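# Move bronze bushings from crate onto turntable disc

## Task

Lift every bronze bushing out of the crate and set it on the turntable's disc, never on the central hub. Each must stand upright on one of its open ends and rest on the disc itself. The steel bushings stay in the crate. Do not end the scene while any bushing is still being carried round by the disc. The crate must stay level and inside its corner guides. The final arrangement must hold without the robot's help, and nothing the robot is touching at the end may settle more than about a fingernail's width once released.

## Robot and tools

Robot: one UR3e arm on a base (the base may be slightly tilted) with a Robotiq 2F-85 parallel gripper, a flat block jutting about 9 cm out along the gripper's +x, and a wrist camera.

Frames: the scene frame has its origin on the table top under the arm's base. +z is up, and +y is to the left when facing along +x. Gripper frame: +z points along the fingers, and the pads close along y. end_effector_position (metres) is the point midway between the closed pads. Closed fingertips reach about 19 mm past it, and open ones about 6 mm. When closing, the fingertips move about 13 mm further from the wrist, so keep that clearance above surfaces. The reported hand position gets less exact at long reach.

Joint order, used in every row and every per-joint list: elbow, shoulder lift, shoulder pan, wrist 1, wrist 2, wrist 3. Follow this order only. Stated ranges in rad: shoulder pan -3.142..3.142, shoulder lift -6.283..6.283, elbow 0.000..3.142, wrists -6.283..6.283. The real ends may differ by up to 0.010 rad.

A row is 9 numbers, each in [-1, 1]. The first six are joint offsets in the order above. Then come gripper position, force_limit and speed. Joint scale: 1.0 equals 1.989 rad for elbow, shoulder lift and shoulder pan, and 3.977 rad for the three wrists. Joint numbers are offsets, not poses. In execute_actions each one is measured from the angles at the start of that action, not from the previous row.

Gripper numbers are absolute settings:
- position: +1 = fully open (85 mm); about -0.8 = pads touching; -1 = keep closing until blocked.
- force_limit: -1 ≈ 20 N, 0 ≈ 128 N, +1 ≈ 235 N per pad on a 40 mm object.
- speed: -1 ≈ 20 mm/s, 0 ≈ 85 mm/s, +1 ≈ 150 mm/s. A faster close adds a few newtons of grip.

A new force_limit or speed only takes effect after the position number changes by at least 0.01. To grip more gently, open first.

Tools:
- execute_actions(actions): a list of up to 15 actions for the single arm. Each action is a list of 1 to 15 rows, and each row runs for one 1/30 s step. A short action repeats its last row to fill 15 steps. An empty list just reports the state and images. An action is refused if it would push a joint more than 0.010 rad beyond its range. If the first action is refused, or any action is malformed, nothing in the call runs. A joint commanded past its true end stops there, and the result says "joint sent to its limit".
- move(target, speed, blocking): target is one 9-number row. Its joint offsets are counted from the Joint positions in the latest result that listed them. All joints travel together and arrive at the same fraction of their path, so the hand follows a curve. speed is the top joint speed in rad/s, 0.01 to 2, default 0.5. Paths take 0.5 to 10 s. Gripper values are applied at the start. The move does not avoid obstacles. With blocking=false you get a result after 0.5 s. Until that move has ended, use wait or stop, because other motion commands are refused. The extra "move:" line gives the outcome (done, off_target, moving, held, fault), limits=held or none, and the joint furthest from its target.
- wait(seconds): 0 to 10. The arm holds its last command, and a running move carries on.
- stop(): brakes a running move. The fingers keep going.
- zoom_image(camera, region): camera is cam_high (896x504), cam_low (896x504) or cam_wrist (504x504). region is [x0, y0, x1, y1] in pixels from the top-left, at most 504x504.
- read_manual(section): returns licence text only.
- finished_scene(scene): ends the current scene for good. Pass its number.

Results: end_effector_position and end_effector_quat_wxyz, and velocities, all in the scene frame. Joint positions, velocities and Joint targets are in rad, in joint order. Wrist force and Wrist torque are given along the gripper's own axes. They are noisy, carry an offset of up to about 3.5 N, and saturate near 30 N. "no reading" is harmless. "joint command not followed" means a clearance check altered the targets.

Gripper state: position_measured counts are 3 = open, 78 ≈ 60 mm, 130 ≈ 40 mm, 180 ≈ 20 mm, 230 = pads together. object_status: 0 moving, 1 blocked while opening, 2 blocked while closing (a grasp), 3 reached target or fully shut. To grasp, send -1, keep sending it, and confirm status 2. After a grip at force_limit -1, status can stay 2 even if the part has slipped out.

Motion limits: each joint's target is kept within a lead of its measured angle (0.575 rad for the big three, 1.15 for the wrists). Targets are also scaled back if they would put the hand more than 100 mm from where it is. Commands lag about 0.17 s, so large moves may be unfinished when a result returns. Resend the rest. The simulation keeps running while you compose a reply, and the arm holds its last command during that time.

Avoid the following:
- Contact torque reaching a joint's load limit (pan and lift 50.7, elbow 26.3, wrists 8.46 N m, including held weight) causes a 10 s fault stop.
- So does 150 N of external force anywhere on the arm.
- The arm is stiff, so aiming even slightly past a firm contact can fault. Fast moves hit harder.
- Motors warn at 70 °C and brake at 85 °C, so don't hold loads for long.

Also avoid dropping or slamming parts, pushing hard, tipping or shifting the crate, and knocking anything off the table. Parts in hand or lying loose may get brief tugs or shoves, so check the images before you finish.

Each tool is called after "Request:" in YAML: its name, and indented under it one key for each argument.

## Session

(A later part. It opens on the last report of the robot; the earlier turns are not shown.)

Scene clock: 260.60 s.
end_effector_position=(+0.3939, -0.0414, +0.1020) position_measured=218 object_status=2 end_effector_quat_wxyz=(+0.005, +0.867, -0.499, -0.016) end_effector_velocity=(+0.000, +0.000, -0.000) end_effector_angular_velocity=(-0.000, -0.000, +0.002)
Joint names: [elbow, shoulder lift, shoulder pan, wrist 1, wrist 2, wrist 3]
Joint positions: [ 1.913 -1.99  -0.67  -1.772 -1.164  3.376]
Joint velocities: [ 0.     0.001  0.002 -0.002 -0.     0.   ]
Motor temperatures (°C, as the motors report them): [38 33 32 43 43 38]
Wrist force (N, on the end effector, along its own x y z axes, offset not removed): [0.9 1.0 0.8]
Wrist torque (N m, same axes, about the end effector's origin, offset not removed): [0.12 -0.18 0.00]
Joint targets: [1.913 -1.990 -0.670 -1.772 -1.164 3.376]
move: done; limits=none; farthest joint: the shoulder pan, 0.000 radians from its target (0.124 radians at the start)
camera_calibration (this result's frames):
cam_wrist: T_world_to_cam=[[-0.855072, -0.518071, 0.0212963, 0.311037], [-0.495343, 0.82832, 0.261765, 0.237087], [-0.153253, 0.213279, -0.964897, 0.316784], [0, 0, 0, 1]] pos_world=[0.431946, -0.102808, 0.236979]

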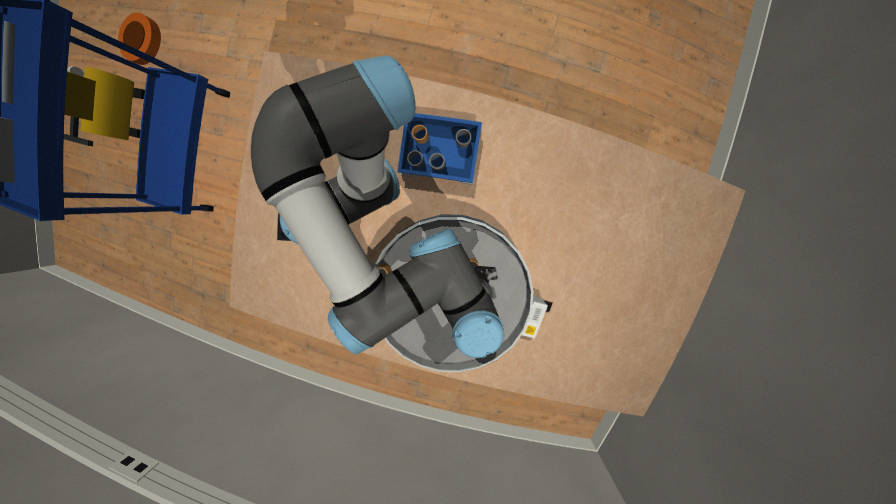

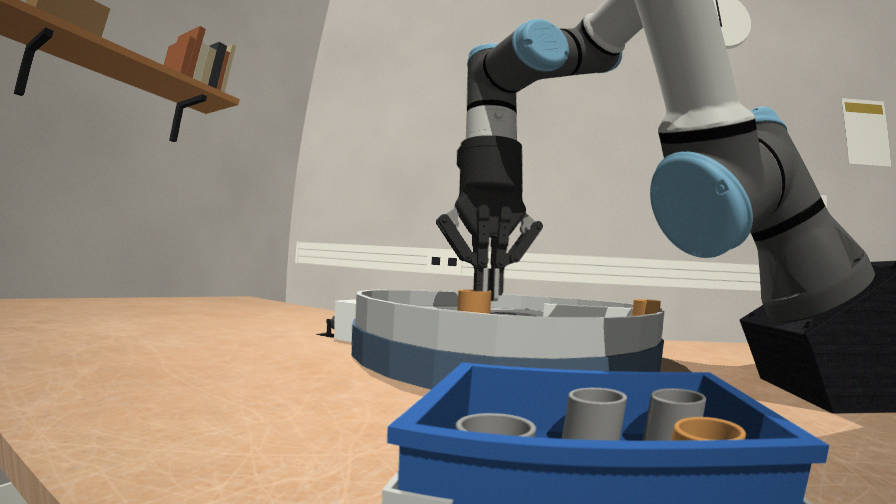

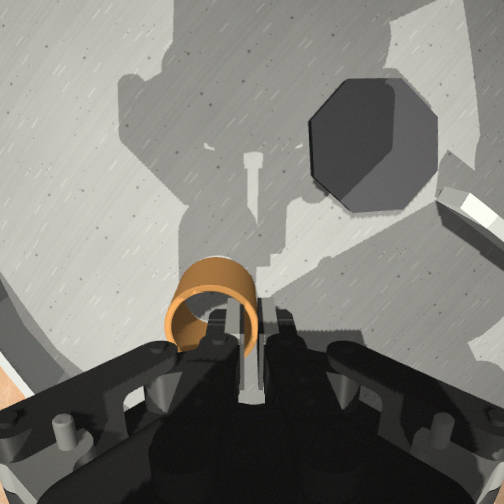

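Request:
move:
  target: [0.0025,0.0015,0.0015,-0.0022,0,0,-1,-0.5,-0.5]
  speed: 0.04

Request:
execute_actions:
  actions:
    - [[0,0,0,0,0,0,-0.5,-0.5,0]]

Request:
move:
  target: [-0.103,-0.0625,-0.0635,0.096,0.008,0,-0.5,-0.5,0]
  speed: 0.6

Request:
move:
  target: [0.21,-0.06,0.796,-0.134,-0.143,0.061,-0.5,-0.5,0]
  speed: 0.9

Request:
move:
  target: [0.14,0.11,0.005,-0.13,-0.002,0,-0.5,-0.5,0]
  speed: 0.4

Scene clock: 268.63 s.
end_effector_position=(+0.3939, -0.0412, +0.1006) position_measured=218 object_status=2 end_effector_quat_wxyz=(+0.004, +0.867, -0.497, -0.016) end_effector_velocity=(-0.000, +0.000, -0.001) end_effector_angular_velocity=(+0.001, +0.000, +0.001)
Joint names: [elbow, shoulder lift, shoulder pan, wrist 1, wrist 2, wrist 3]
Joint positions: [ 1.918 -1.987 -0.667 -1.78  -1.164  3.376]
Joint velocities: [ 0.002  0.001  0.001 -0.002 -0.     0.   ]
Motor temperatures (°C, as the motors report them): [38 33 32 43 43 38]
Wrist force (N, on the end effector, along its own x y z axes, offset not removed): [0.7 1.2 1.4]
Wrist torque (N m, same axes, about the end effector's origin, offset not removed): [0.12 -0.15 -0.01]
Joint targets: [1.918 -1.987 -0.667 -1.781 -1.164 3.376]
move: done; limits=none; farthest joint: the shoulder pan, 0.000 radians from its target (0.003 radians at the start)
camera_calibration (this result's frames):
cam_wrist: T_world_to_cam=[[-0.853611, -0.520506, 0.0205537, 0.310597], [-0.497765, 0.826677, 0.262365, 0.238122], [-0.153554, 0.213727, -0.96475, 0.315454], [0, 0, 0, 1]] pos_world=[0.432097, -0.102603, 0.235475]

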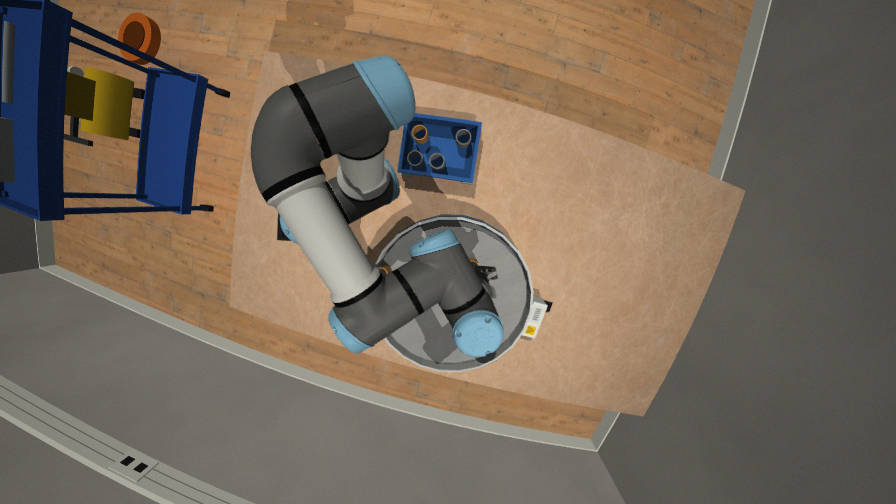

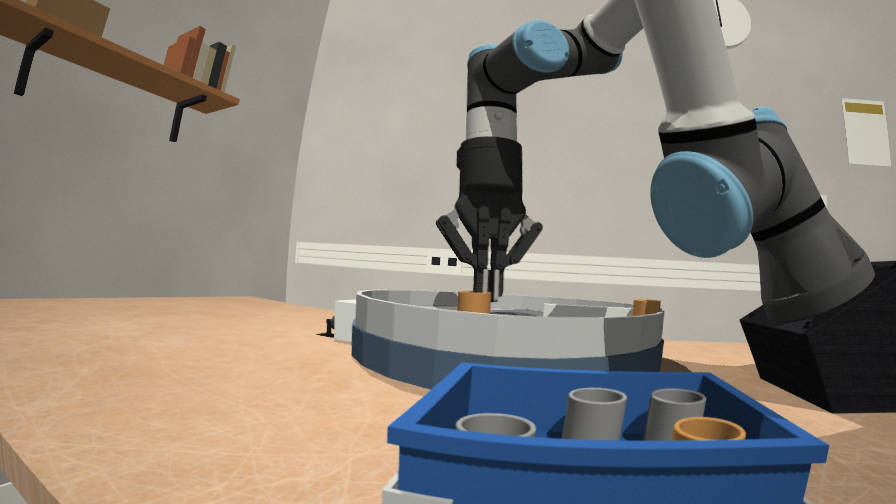

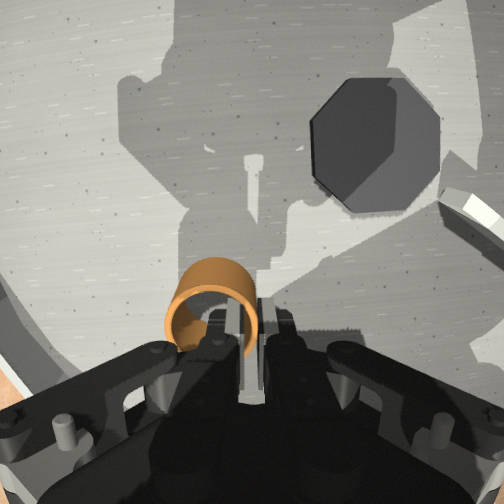

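Scene clock: 269.13 s.
end_effector_position=(+0.3939, -0.0412, +0.1006) position_measured=192 object_status=0 end_effector_quat_wxyz=(+0.004, +0.867, -0.497, -0.016) end_effector_velocity=(+0.000, -0.000, +0.000) end_effector_angular_velocity=(-0.001, -0.000, +0.001)
Joint names: [elbow, shoulder lift, shoulder pan, wrist 1, wrist 2, wrist 3]
Joint positions: [ 1.918 -1.987 -0.667 -1.78  -1.164  3.376]
Joint velocities: [-0.001 -0.     0.     0.    -0.    -0.   ]
Motor temperatures (°C, as the motors report them): [38 33 32 43 43 38]
Wrist force (N, on the end effector, along its own x y z axes, offset not removed): [0.5 1.3 -0.4]
Wrist torque (N m, same axes, about the end effector's origin, offset not removed): [0.13 -0.09 -0.01]
Joint targets: [1.918 -1.987 -0.667 -1.780 -1.164 3.376]
camera_calibration (this result's frames):
cam_wrist: T_world_to_cam=[[-0.853596, -0.520529, 0.0205465, 0.310593], [-0.497788, 0.82666, 0.262372, 0.238132], [-0.153557, 0.213732, -0.964748, 0.31544], [0, 0, 0, 1]] pos_world=[0.432098, -0.102601, 0.23546]

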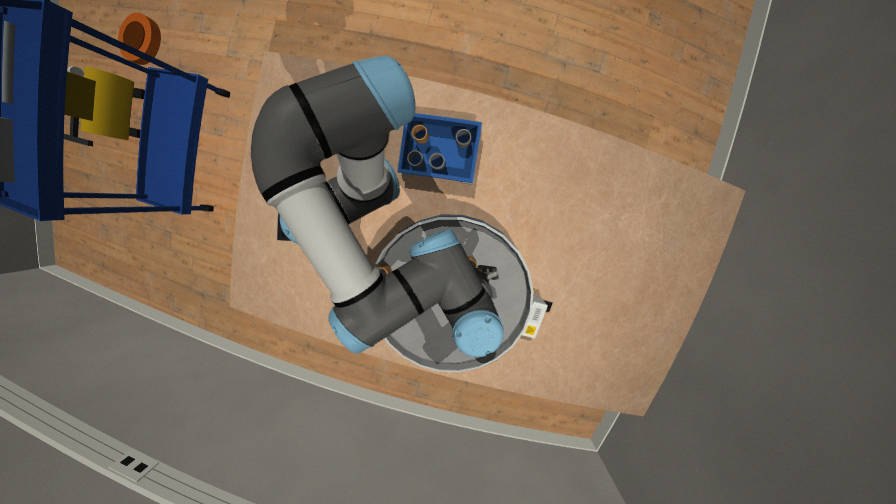

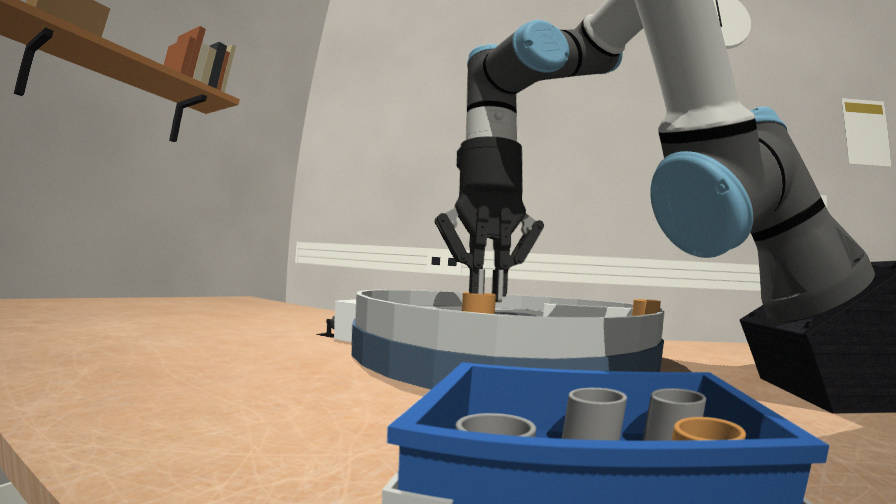

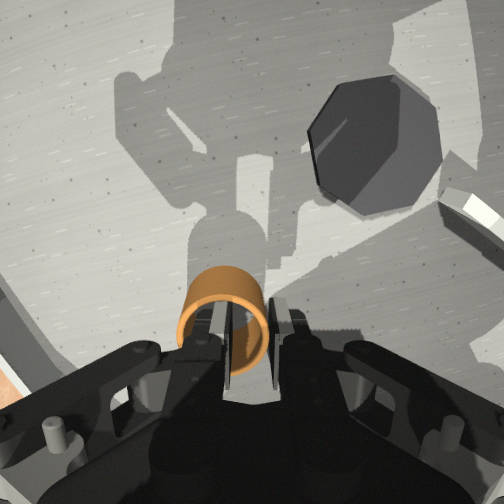

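Scene clock: 270.43 s.
end_effector_position=(+0.3901, -0.0315, +0.1594) position_measured=192 object_status=3 end_effector_quat_wxyz=(+0.005, +0.832, -0.554, -0.015) end_effector_velocity=(+0.000, -0.000, +0.001) end_effector_angular_velocity=(-0.002, -0.001, -0.002)
Joint names: [elbow, shoulder lift, shoulder pan, wrist 1, wrist 2, wrist 3]
Joint positions: [ 1.713 -2.111 -0.793 -1.399 -1.132  3.376]
Joint velocities: [-0.002 -0.001 -0.002  0.003  0.    -0.   ]
Motor temperatures (°C, as the motors report them): [38 33 32 43 43 38]
Wrist force (N, on the end effector, along its own x y z axes, offset not removed): [1.4 1.7 -0.1]
Wrist torque (N m, same axes, about the end effector's origin, offset not removed): [0.23 -0.26 0.02]
Joint targets: [1.713 -2.111 -0.794 -1.399 -1.132 3.376]
move: done; limits=none; farthest joint: the wrist 1, 0.001 radians from its target (0.382 radians at the start)
camera_calibration (this result's frames):
cam_wrist: T_world_to_cam=[[-0.915058, -0.402685, 0.022678, 0.338579], [-0.383881, 0.886817, 0.257276, 0.170997], [-0.123712, 0.226717, -0.966072, 0.358564], [0, 0, 0, 1]] pos_world=[0.41982, -0.0965946, 0.294727]

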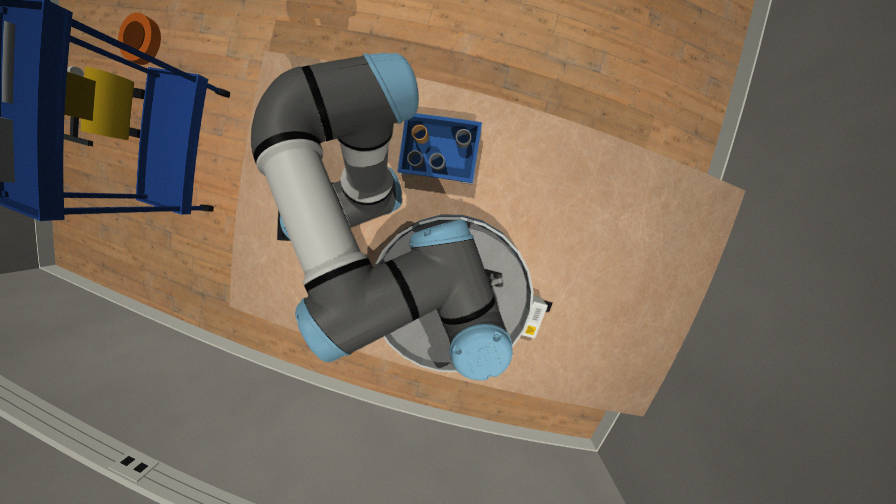

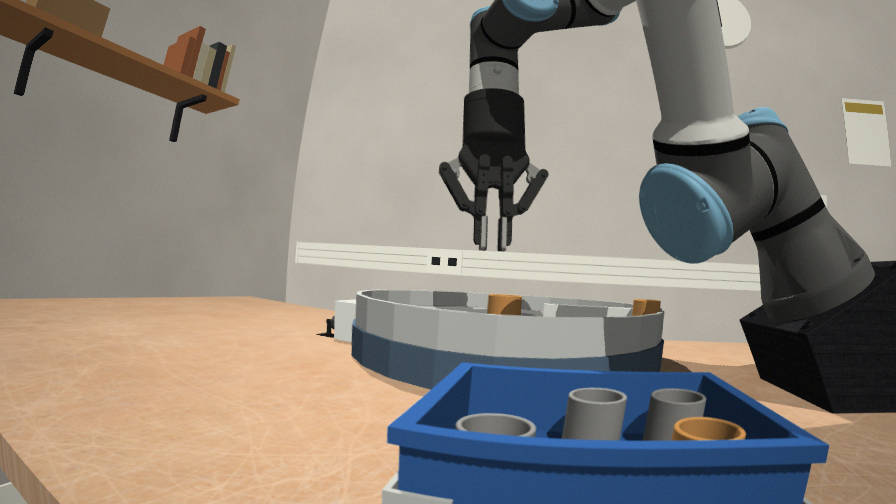

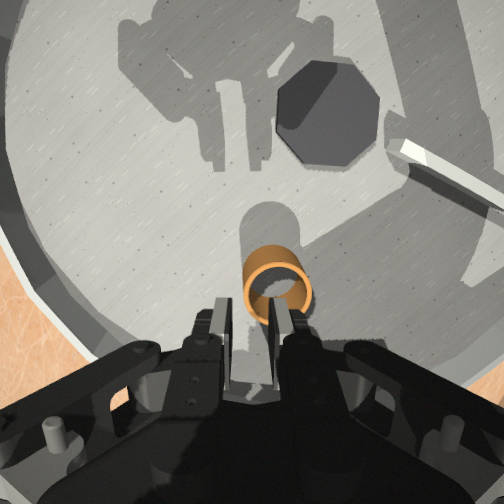

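Scene clock: 272.97 s.
end_effector_position=(+0.2171, +0.2300, +0.1707) position_measured=192 object_status=3 end_effector_quat_wxyz=(-0.042, +0.998, +0.032, -0.029) end_effector_velocity=(-0.001, +0.000, +0.000) end_effector_angular_velocity=(+0.001, -0.000, +0.002)
Joint names: [elbow, shoulder lift, shoulder pan, wrist 1, wrist 2, wrist 3]
Joint positions: [ 2.131 -2.231  0.789 -1.932 -1.7    3.618]
Joint velocities: [ 0.001 -0.     0.003 -0.001 -0.001  0.001]
Motor temperatures (°C, as the motors report them): [38 33 32 43 43 38]
Wrist force (N, on the end effector, along its own x y z axes, offset not removed): [0.9 1.5 0.7]
Wrist torque (N m, same axes, about the end effector's origin, offset not removed): [0.19 -0.13 0.05]
Joint targets: [2.131 -2.231 0.790 -1.932 -1.700 3.618]
move: done; limits=none; farthest joint: the shoulder pan, 0.001 radians from its target (1.583 radians at the start)
camera_calibration (this result's frames):
cam_wrist: T_world_to_cam=[[0.0792648, -0.992875, -0.0889745, 0.224287], [-0.951919, -0.101885, 0.28891, 0.215192], [-0.295916, 0.0617962, -0.953213, 0.361934], [0, 0, 0, 1]] pos_world=[0.294169, 0.222247, 0.302785]

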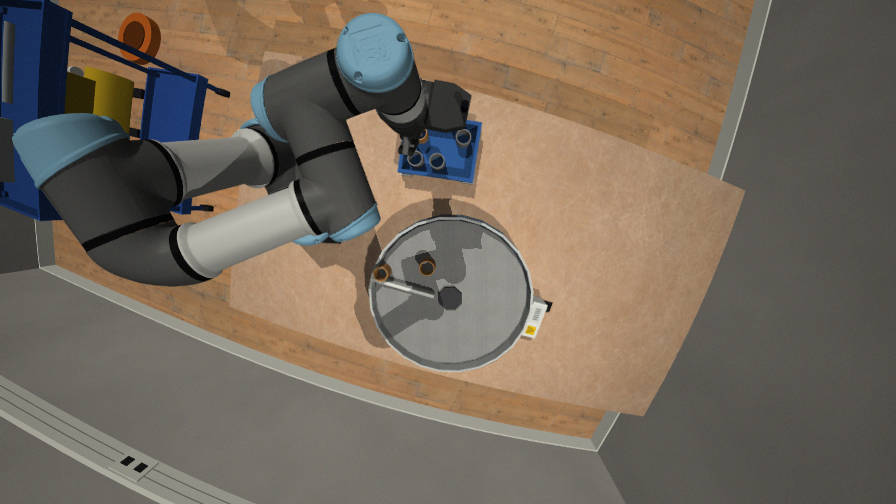

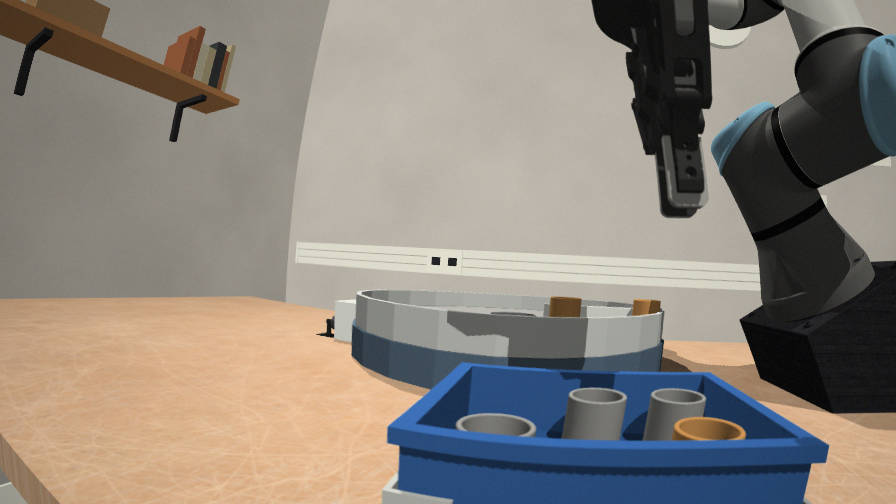

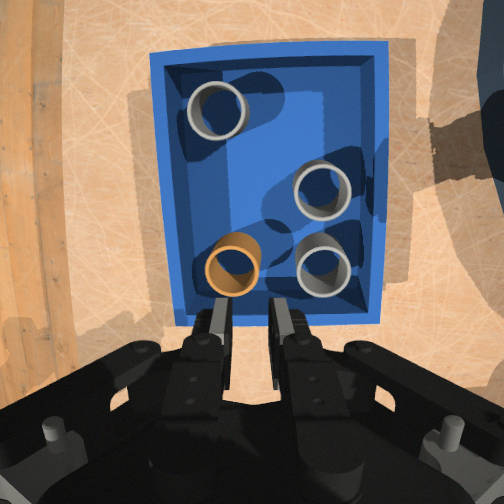

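Scene clock: 274.90 s.
end_effector_position=(+0.2044, +0.2444, +0.0943) position_measured=192 object_status=3 end_effector_quat_wxyz=(-0.046, +0.998, +0.034, -0.018) end_effector_velocity=(+0.000, -0.000, -0.000) end_effector_angular_velocity=(-0.001, -0.000, -0.001)
Joint names: [elbow, shoulder lift, shoulder pan, wrist 1, wrist 2, wrist 3]
Joint positions: [ 2.409 -2.012  0.799 -2.449 -1.708  3.618]
Joint velocities: [ 0.002  0.    -0.001 -0.002 -0.    -0.   ]
Motor temperatures (°C, as the motors report them): [38 33 32 43 43 38]
Wrist force (N, on the end effector, along its own x y z axes, offset not removed): [0.6 0.9 -1.0]
Wrist torque (N m, same axes, about the end effector's origin, offset not removed): [0.09 -0.14 0.01]
Joint targets: [2.409 -2.012 0.799 -2.449 -1.708 3.618]
move: done; limits=none; farthest joint: the wrist 1, 0.001 radians from its target (0.517 radians at the start)
camera_calibration (this result's frames):
cam_wrist: T_world_to_cam=[[0.0850897, -0.9918, -0.0953586, 0.231865], [-0.957105, -0.107965, 0.268875, 0.231089], [-0.276966, 0.0683897, -0.958443, 0.279415], [0, 0, 0, 1]] pos_world=[0.278835, 0.235804, 0.22778]

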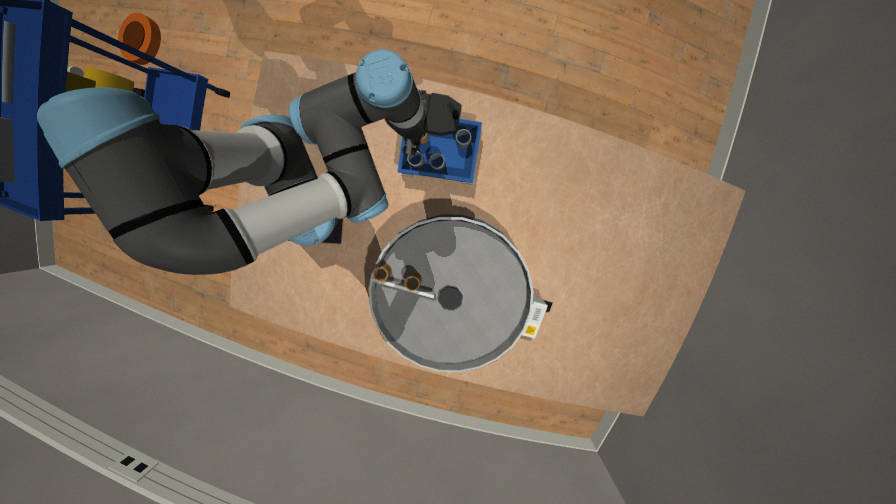

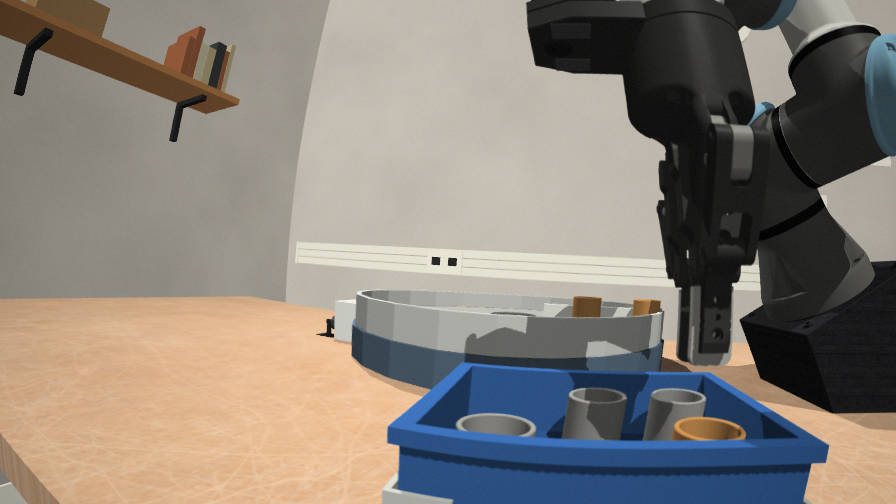

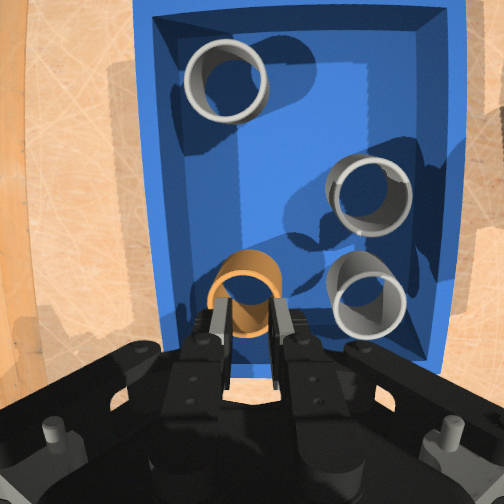

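Request:
move:
  target: [0.026,0.005,-0.004,-0.0155,0,-0.002,-0.5,-0.5,0]
  speed: 0.15

Scene clock: 280.83 s.
end_effector_position=(+0.1985, +0.2405, +0.0854) position_measured=192 object_status=3 end_effector_quat_wxyz=(-0.044, +0.998, +0.035, -0.018) end_effector_velocity=(-0.000, +0.000, -0.000) end_effector_angular_velocity=(+0.001, -0.000, +0.001)
Joint names: [elbow, shoulder lift, shoulder pan, wrist 1, wrist 2, wrist 3]
Joint positions: [ 2.461 -2.002  0.791 -2.51  -1.708  3.61 ]
Joint velocities: [ 0.001  0.001  0.001 -0.002  0.    -0.001]
Motor temperatures (°C, as the motors report them): [39 33 32 43 43 38]
Wrist force (N, on the end effector, along its own x y z axes, offset not removed): [0.9 1.7 -0.2]
Wrist torque (N m, same axes, about the end effector's origin, offset not removed): [0.23 -0.17 -0.06]
Joint targets: [2.461 -2.002 0.791 -2.510 -1.708 3.610]
move: done; limits=none; farthest joint: the wrist 1, 0.001 radians from its target (0.062 radians at the start)
camera_calibration (this result's frames):
cam_wrist: T_world_to_cam=[[0.086197, -0.99205, -0.0916923, 0.227207], [-0.957306, -0.107963, 0.268158, 0.227422], [-0.275926, 0.0646631, -0.959001, 0.270241], [0, 0, 0, 1]] pos_world=[0.272694, 0.23248, 0.21901]

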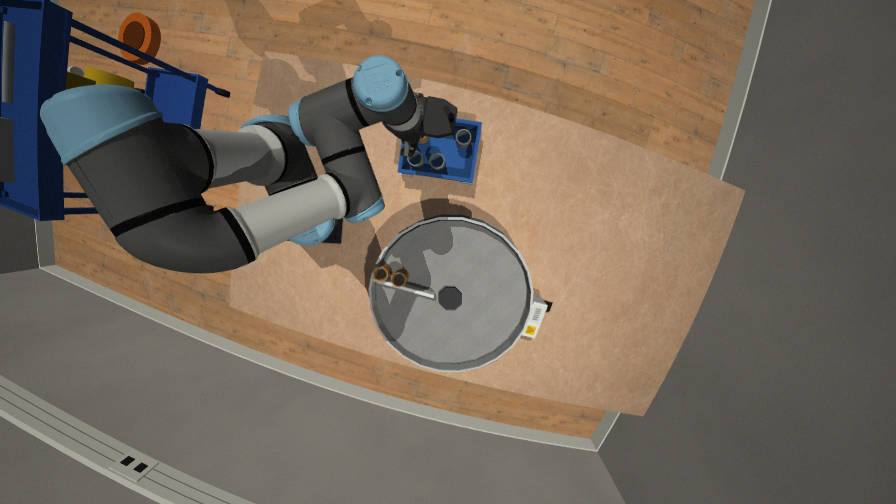

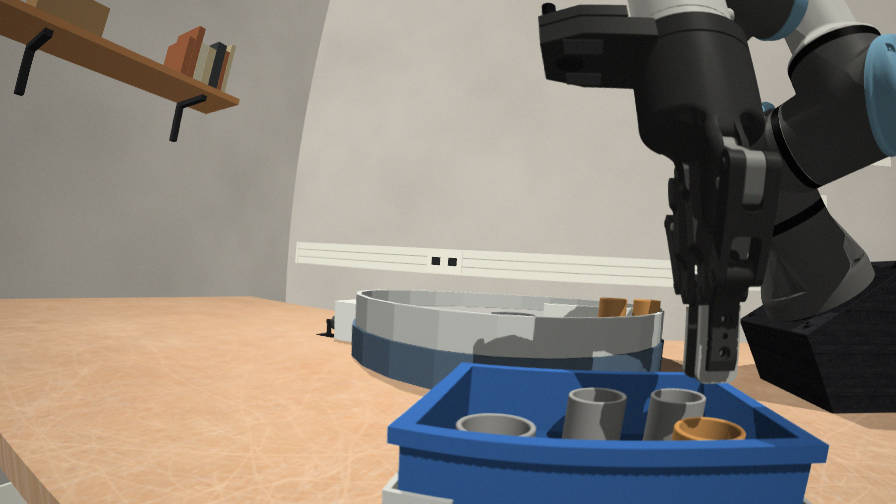

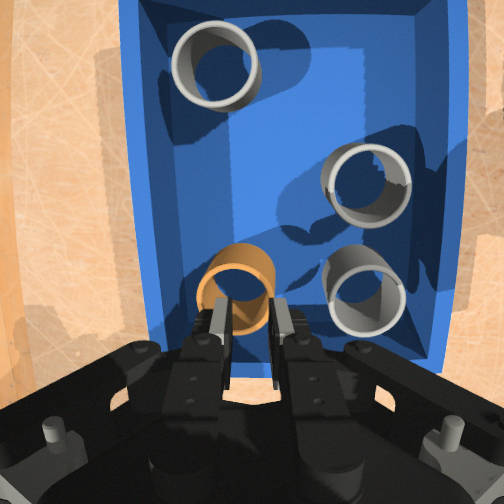

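Request:
move:
  target: [0.012,0.02,-0.011,-0.016,0,-0.005,-0.5,-0.5,0]
  speed: 0.08

Scene clock: 289.40 s.
end_effector_position=(+0.2008, +0.2373, +0.0750) position_measured=192 object_status=3 end_effector_quat_wxyz=(-0.039, +0.998, +0.035, -0.017) end_effector_velocity=(-0.000, -0.001, -0.001) end_effector_angular_velocity=(-0.002, +0.001, +0.000)
Joint names: [elbow, shoulder lift, shoulder pan, wrist 1, wrist 2, wrist 3]
Joint positions: [ 2.485 -1.962  0.769 -2.573 -1.708  3.591]
Joint velocities: [ 0.002  0.002 -0.001 -0.002 -0.    -0.001]
Motor temperatures (°C, as the motors report them): [39 33 32 43 43 38]
Wrist force (N, on the end effector, along its own x y z axes, offset not removed): [1.2 0.9 0.2]
Wrist torque (N m, same axes, about the end effector's origin, offset not removed): [0.02 -0.24 0.05]
Joint targets: [2.485 -1.962 0.769 -2.574 -1.708 3.590]
move: done; limits=none; farthest joint: the shoulder pan, 0.000 radians from its target (0.022 radians at the start)
camera_calibration (this result's frames):
cam_wrist: T_world_to_cam=[[0.0872518, -0.992846, -0.0815135, 0.222059], [-0.957983, -0.106067, 0.266492, 0.231937], [-0.273231, 0.0548367, -0.960384, 0.263003], [0, 0, 0, 1]] pos_world=[0.274677, 0.230649, 0.208875]

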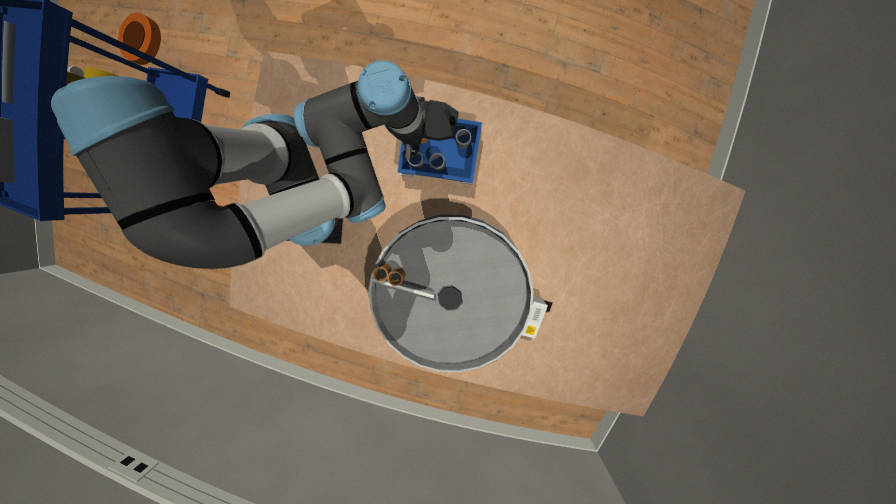

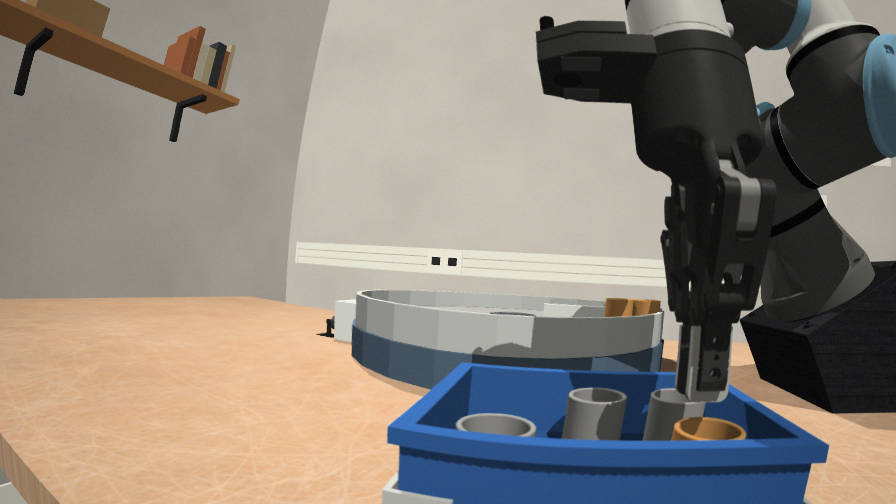

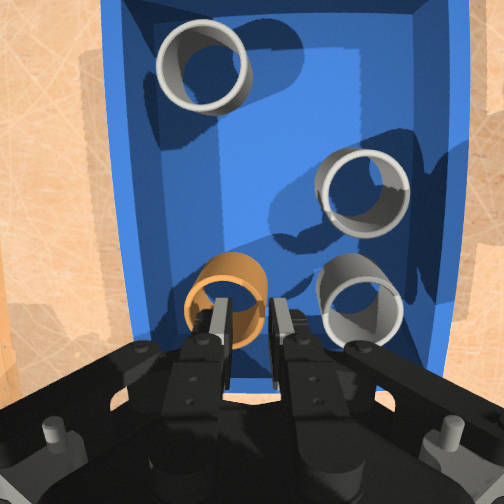

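Request:
move:
  target: [0.009,0.012,-0.005,-0.0105,0,-0.002,-0.5,-0.5,0]
  speed: 0.04

Scene clock: 292.50 s.
end_effector_position=(+0.2008, +0.2355, +0.0689) position_measured=192 object_status=3 end_effector_quat_wxyz=(-0.037, +0.999, +0.035, -0.016) end_effector_velocity=(-0.000, +0.000, -0.000) end_effector_angular_velocity=(+0.000, +0.000, +0.001)
Joint names: [elbow, shoulder lift, shoulder pan, wrist 1, wrist 2, wrist 3]
Joint positions: [ 2.502 -1.939  0.76  -2.615 -1.708  3.583]
Joint velocities: [ 0.001  0.001  0.001 -0.002 -0.    -0.   ]
Motor temperatures (°C, as the motors report them): [39 33 32 43 43 38]
Wrist force (N, on the end effector, along its own x y z axes, offset not removed): [0.7 1.9 -0.2]
Wrist torque (N m, same axes, about the end effector's origin, offset not removed): [0.26 -0.13 0.00]
Joint targets: [2.502 -1.938 0.760 -2.615 -1.708 3.583]
move: done; limits=none; farthest joint: the shoulder pan, 0.001 radians from its target (0.010 radians at the start)
camera_calibration (this result's frames):
cam_wrist: T_world_to_cam=[[0.0866474, -0.993271, -0.0768489, 0.219673], [-0.958363, -0.104173, 0.265872, 0.232994], [-0.272089, 0.050612, -0.96094, 0.258015], [0, 0, 0, 1]] pos_world=[0.274462, 0.229407, 0.202872]

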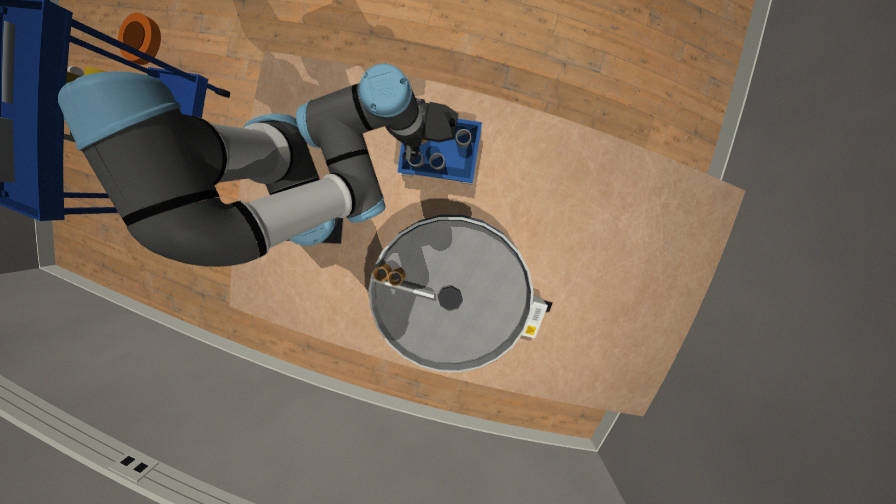

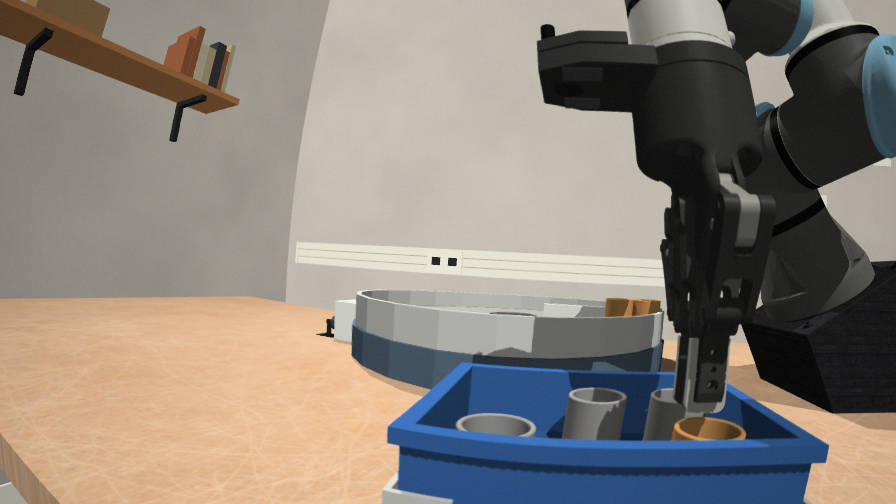

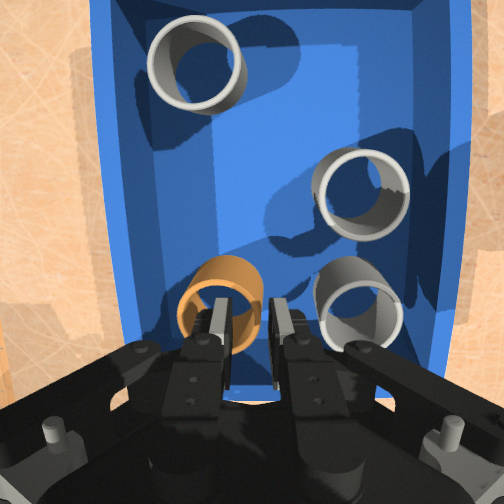

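Request:
move:
  target: [0.008,0.012,-0.001,-0.010,0,0,-0.5,-0.5,0]
  speed: 0.025

Scene clock: 296.17 s.
end_effector_position=(+0.1993, +0.2352, +0.0639) position_measured=192 object_status=3 end_effector_quat_wxyz=(-0.036, +0.999, +0.034, -0.016) end_effector_velocity=(-0.000, +0.000, -0.000) end_effector_angular_velocity=(+0.001, -0.001, +0.001)
Joint names: [elbow, shoulder lift, shoulder pan, wrist 1, wrist 2, wrist 3]
Joint positions: [ 2.518 -1.915  0.758 -2.654 -1.708  3.583]
Joint velocities: [ 0.     0.001  0.001 -0.003  0.     0.   ]
Motor temperatures (°C, as the motors report them): [39 33 32 43 43 38]
Wrist force (N, on the end effector, along its own x y z axes, offset not removed): [0.6 0.9 0.4]
Wrist torque (N m, same axes, about the end effector's origin, offset not removed): [0.09 -0.14 0.00]
Joint targets: [2.518 -1.915 0.758 -2.655 -1.708 3.583]
move: done; limits=none; farthest joint: the shoulder pan, 0.000 radians from its target (0.002 radians at the start)
camera_calibration (this result's frames):
cam_wrist: T_world_to_cam=[[0.0849932, -0.993489, -0.0758721, 0.219476], [-0.958566, -0.102309, 0.265863, 0.232431], [-0.271895, 0.0501319, -0.96102, 0.252983], [0, 0, 0, 1]] pos_world=[0.272932, 0.229144, 0.197979]

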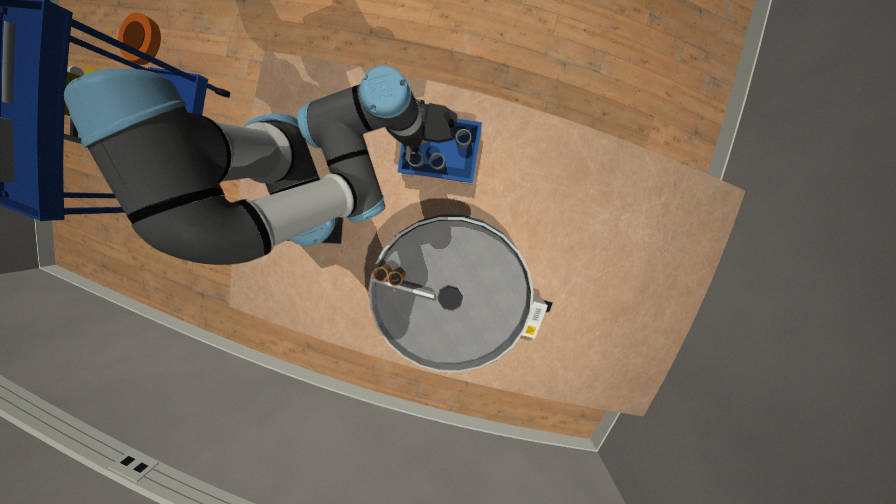

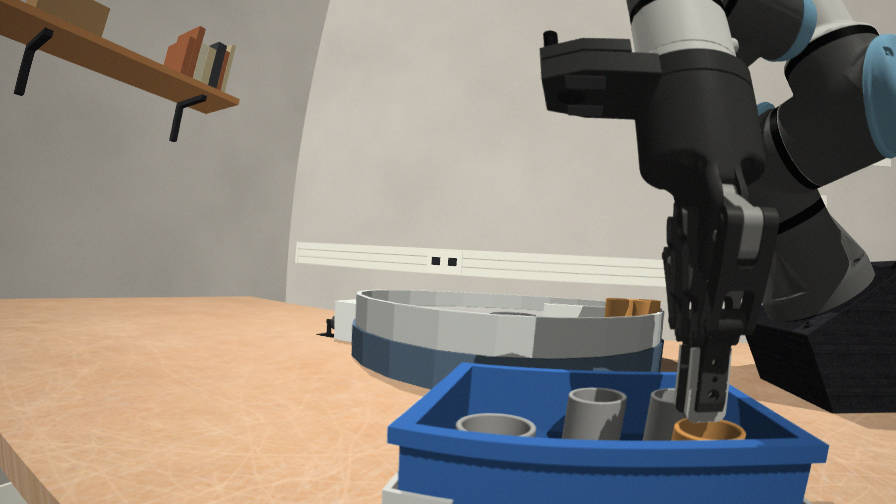

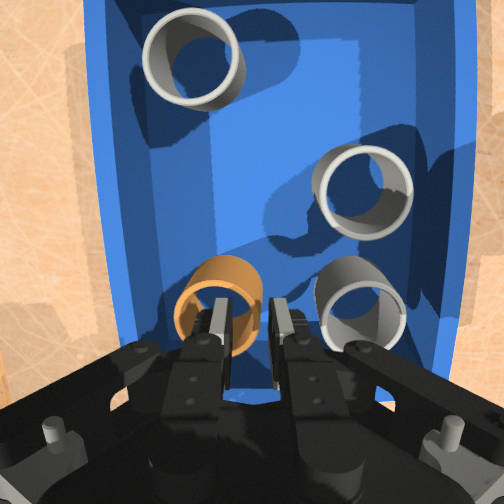

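Matches B's view at this height. Descend.

Request:
move:
  target: [0.004,0.014,0,-0.009,0,0,-0.5,-0.5,0]
  speed: 0.02

Scene clock: 299.53 s.
end_effector_position=(+0.1987, +0.2360, +0.0596) position_measured=192 object_status=3 end_effector_quat_wxyz=(-0.036, +0.999, +0.034, -0.016) end_effector_velocity=(+0.000, -0.000, -0.000) end_effector_angular_velocity=(-0.000, -0.001, -0.001)
Joint names: [elbow, shoulder lift, shoulder pan, wrist 1, wrist 2, wrist 3]
Joint positions: [ 2.526 -1.887  0.758 -2.69  -1.708  3.583]
Joint velocities: [-0.     0.002 -0.001 -0.002 -0.    -0.   ]
Motor temperatures (°C, as the motors report them): [39 33 32 43 43 38]
Wrist force (N, on the end effector, along its own x y z axes, offset not removed): [0.3 1.2 0.2]
Wrist torque (N m, same axes, about the end effector's origin, offset not removed): [0.12 -0.07 0.05]
Joint targets: [2.526 -1.887 0.758 -2.690 -1.708 3.583]
move: done; limits=none; farthest joint: the shoulder pan, 0.000 radians from its target (0.000 radians at the start)
camera_calibration (this result's frames):
cam_wrist: T_world_to_cam=[[0.0849416, -0.993494, -0.075864, 0.219989], [-0.958571, -0.102258, 0.265867, 0.233142], [-0.271895, 0.0501378, -0.96102, 0.248629], [0, 0, 0, 1]] pos_world=[0.272397, 0.229932, 0.193642]

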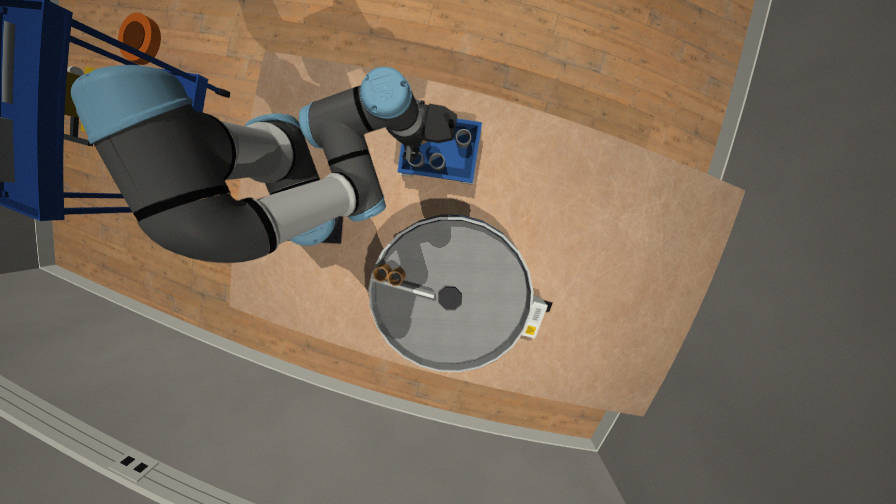

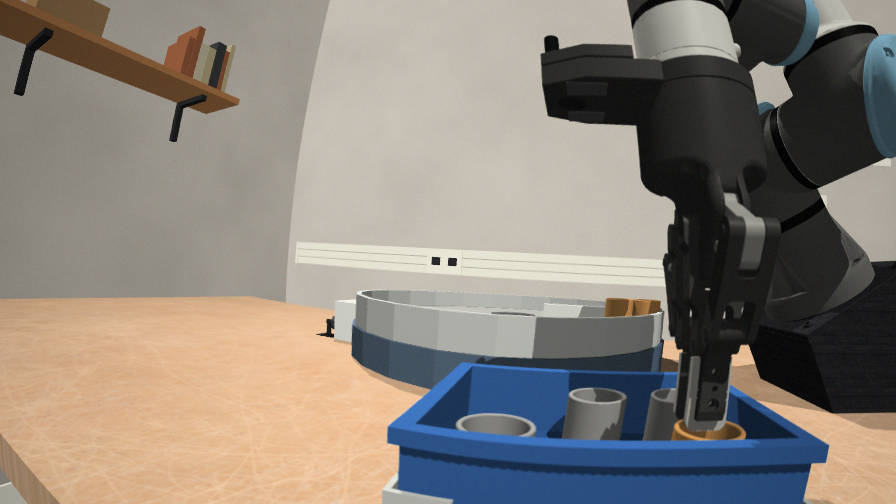

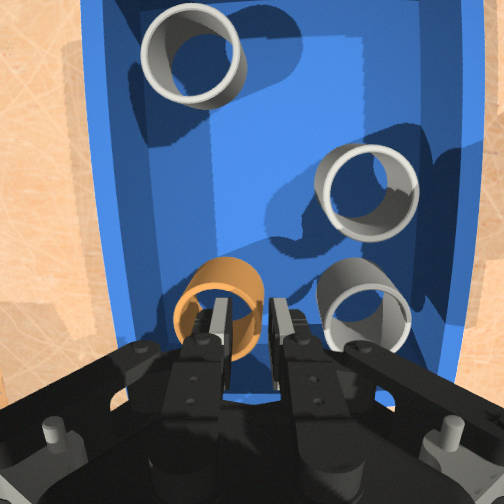

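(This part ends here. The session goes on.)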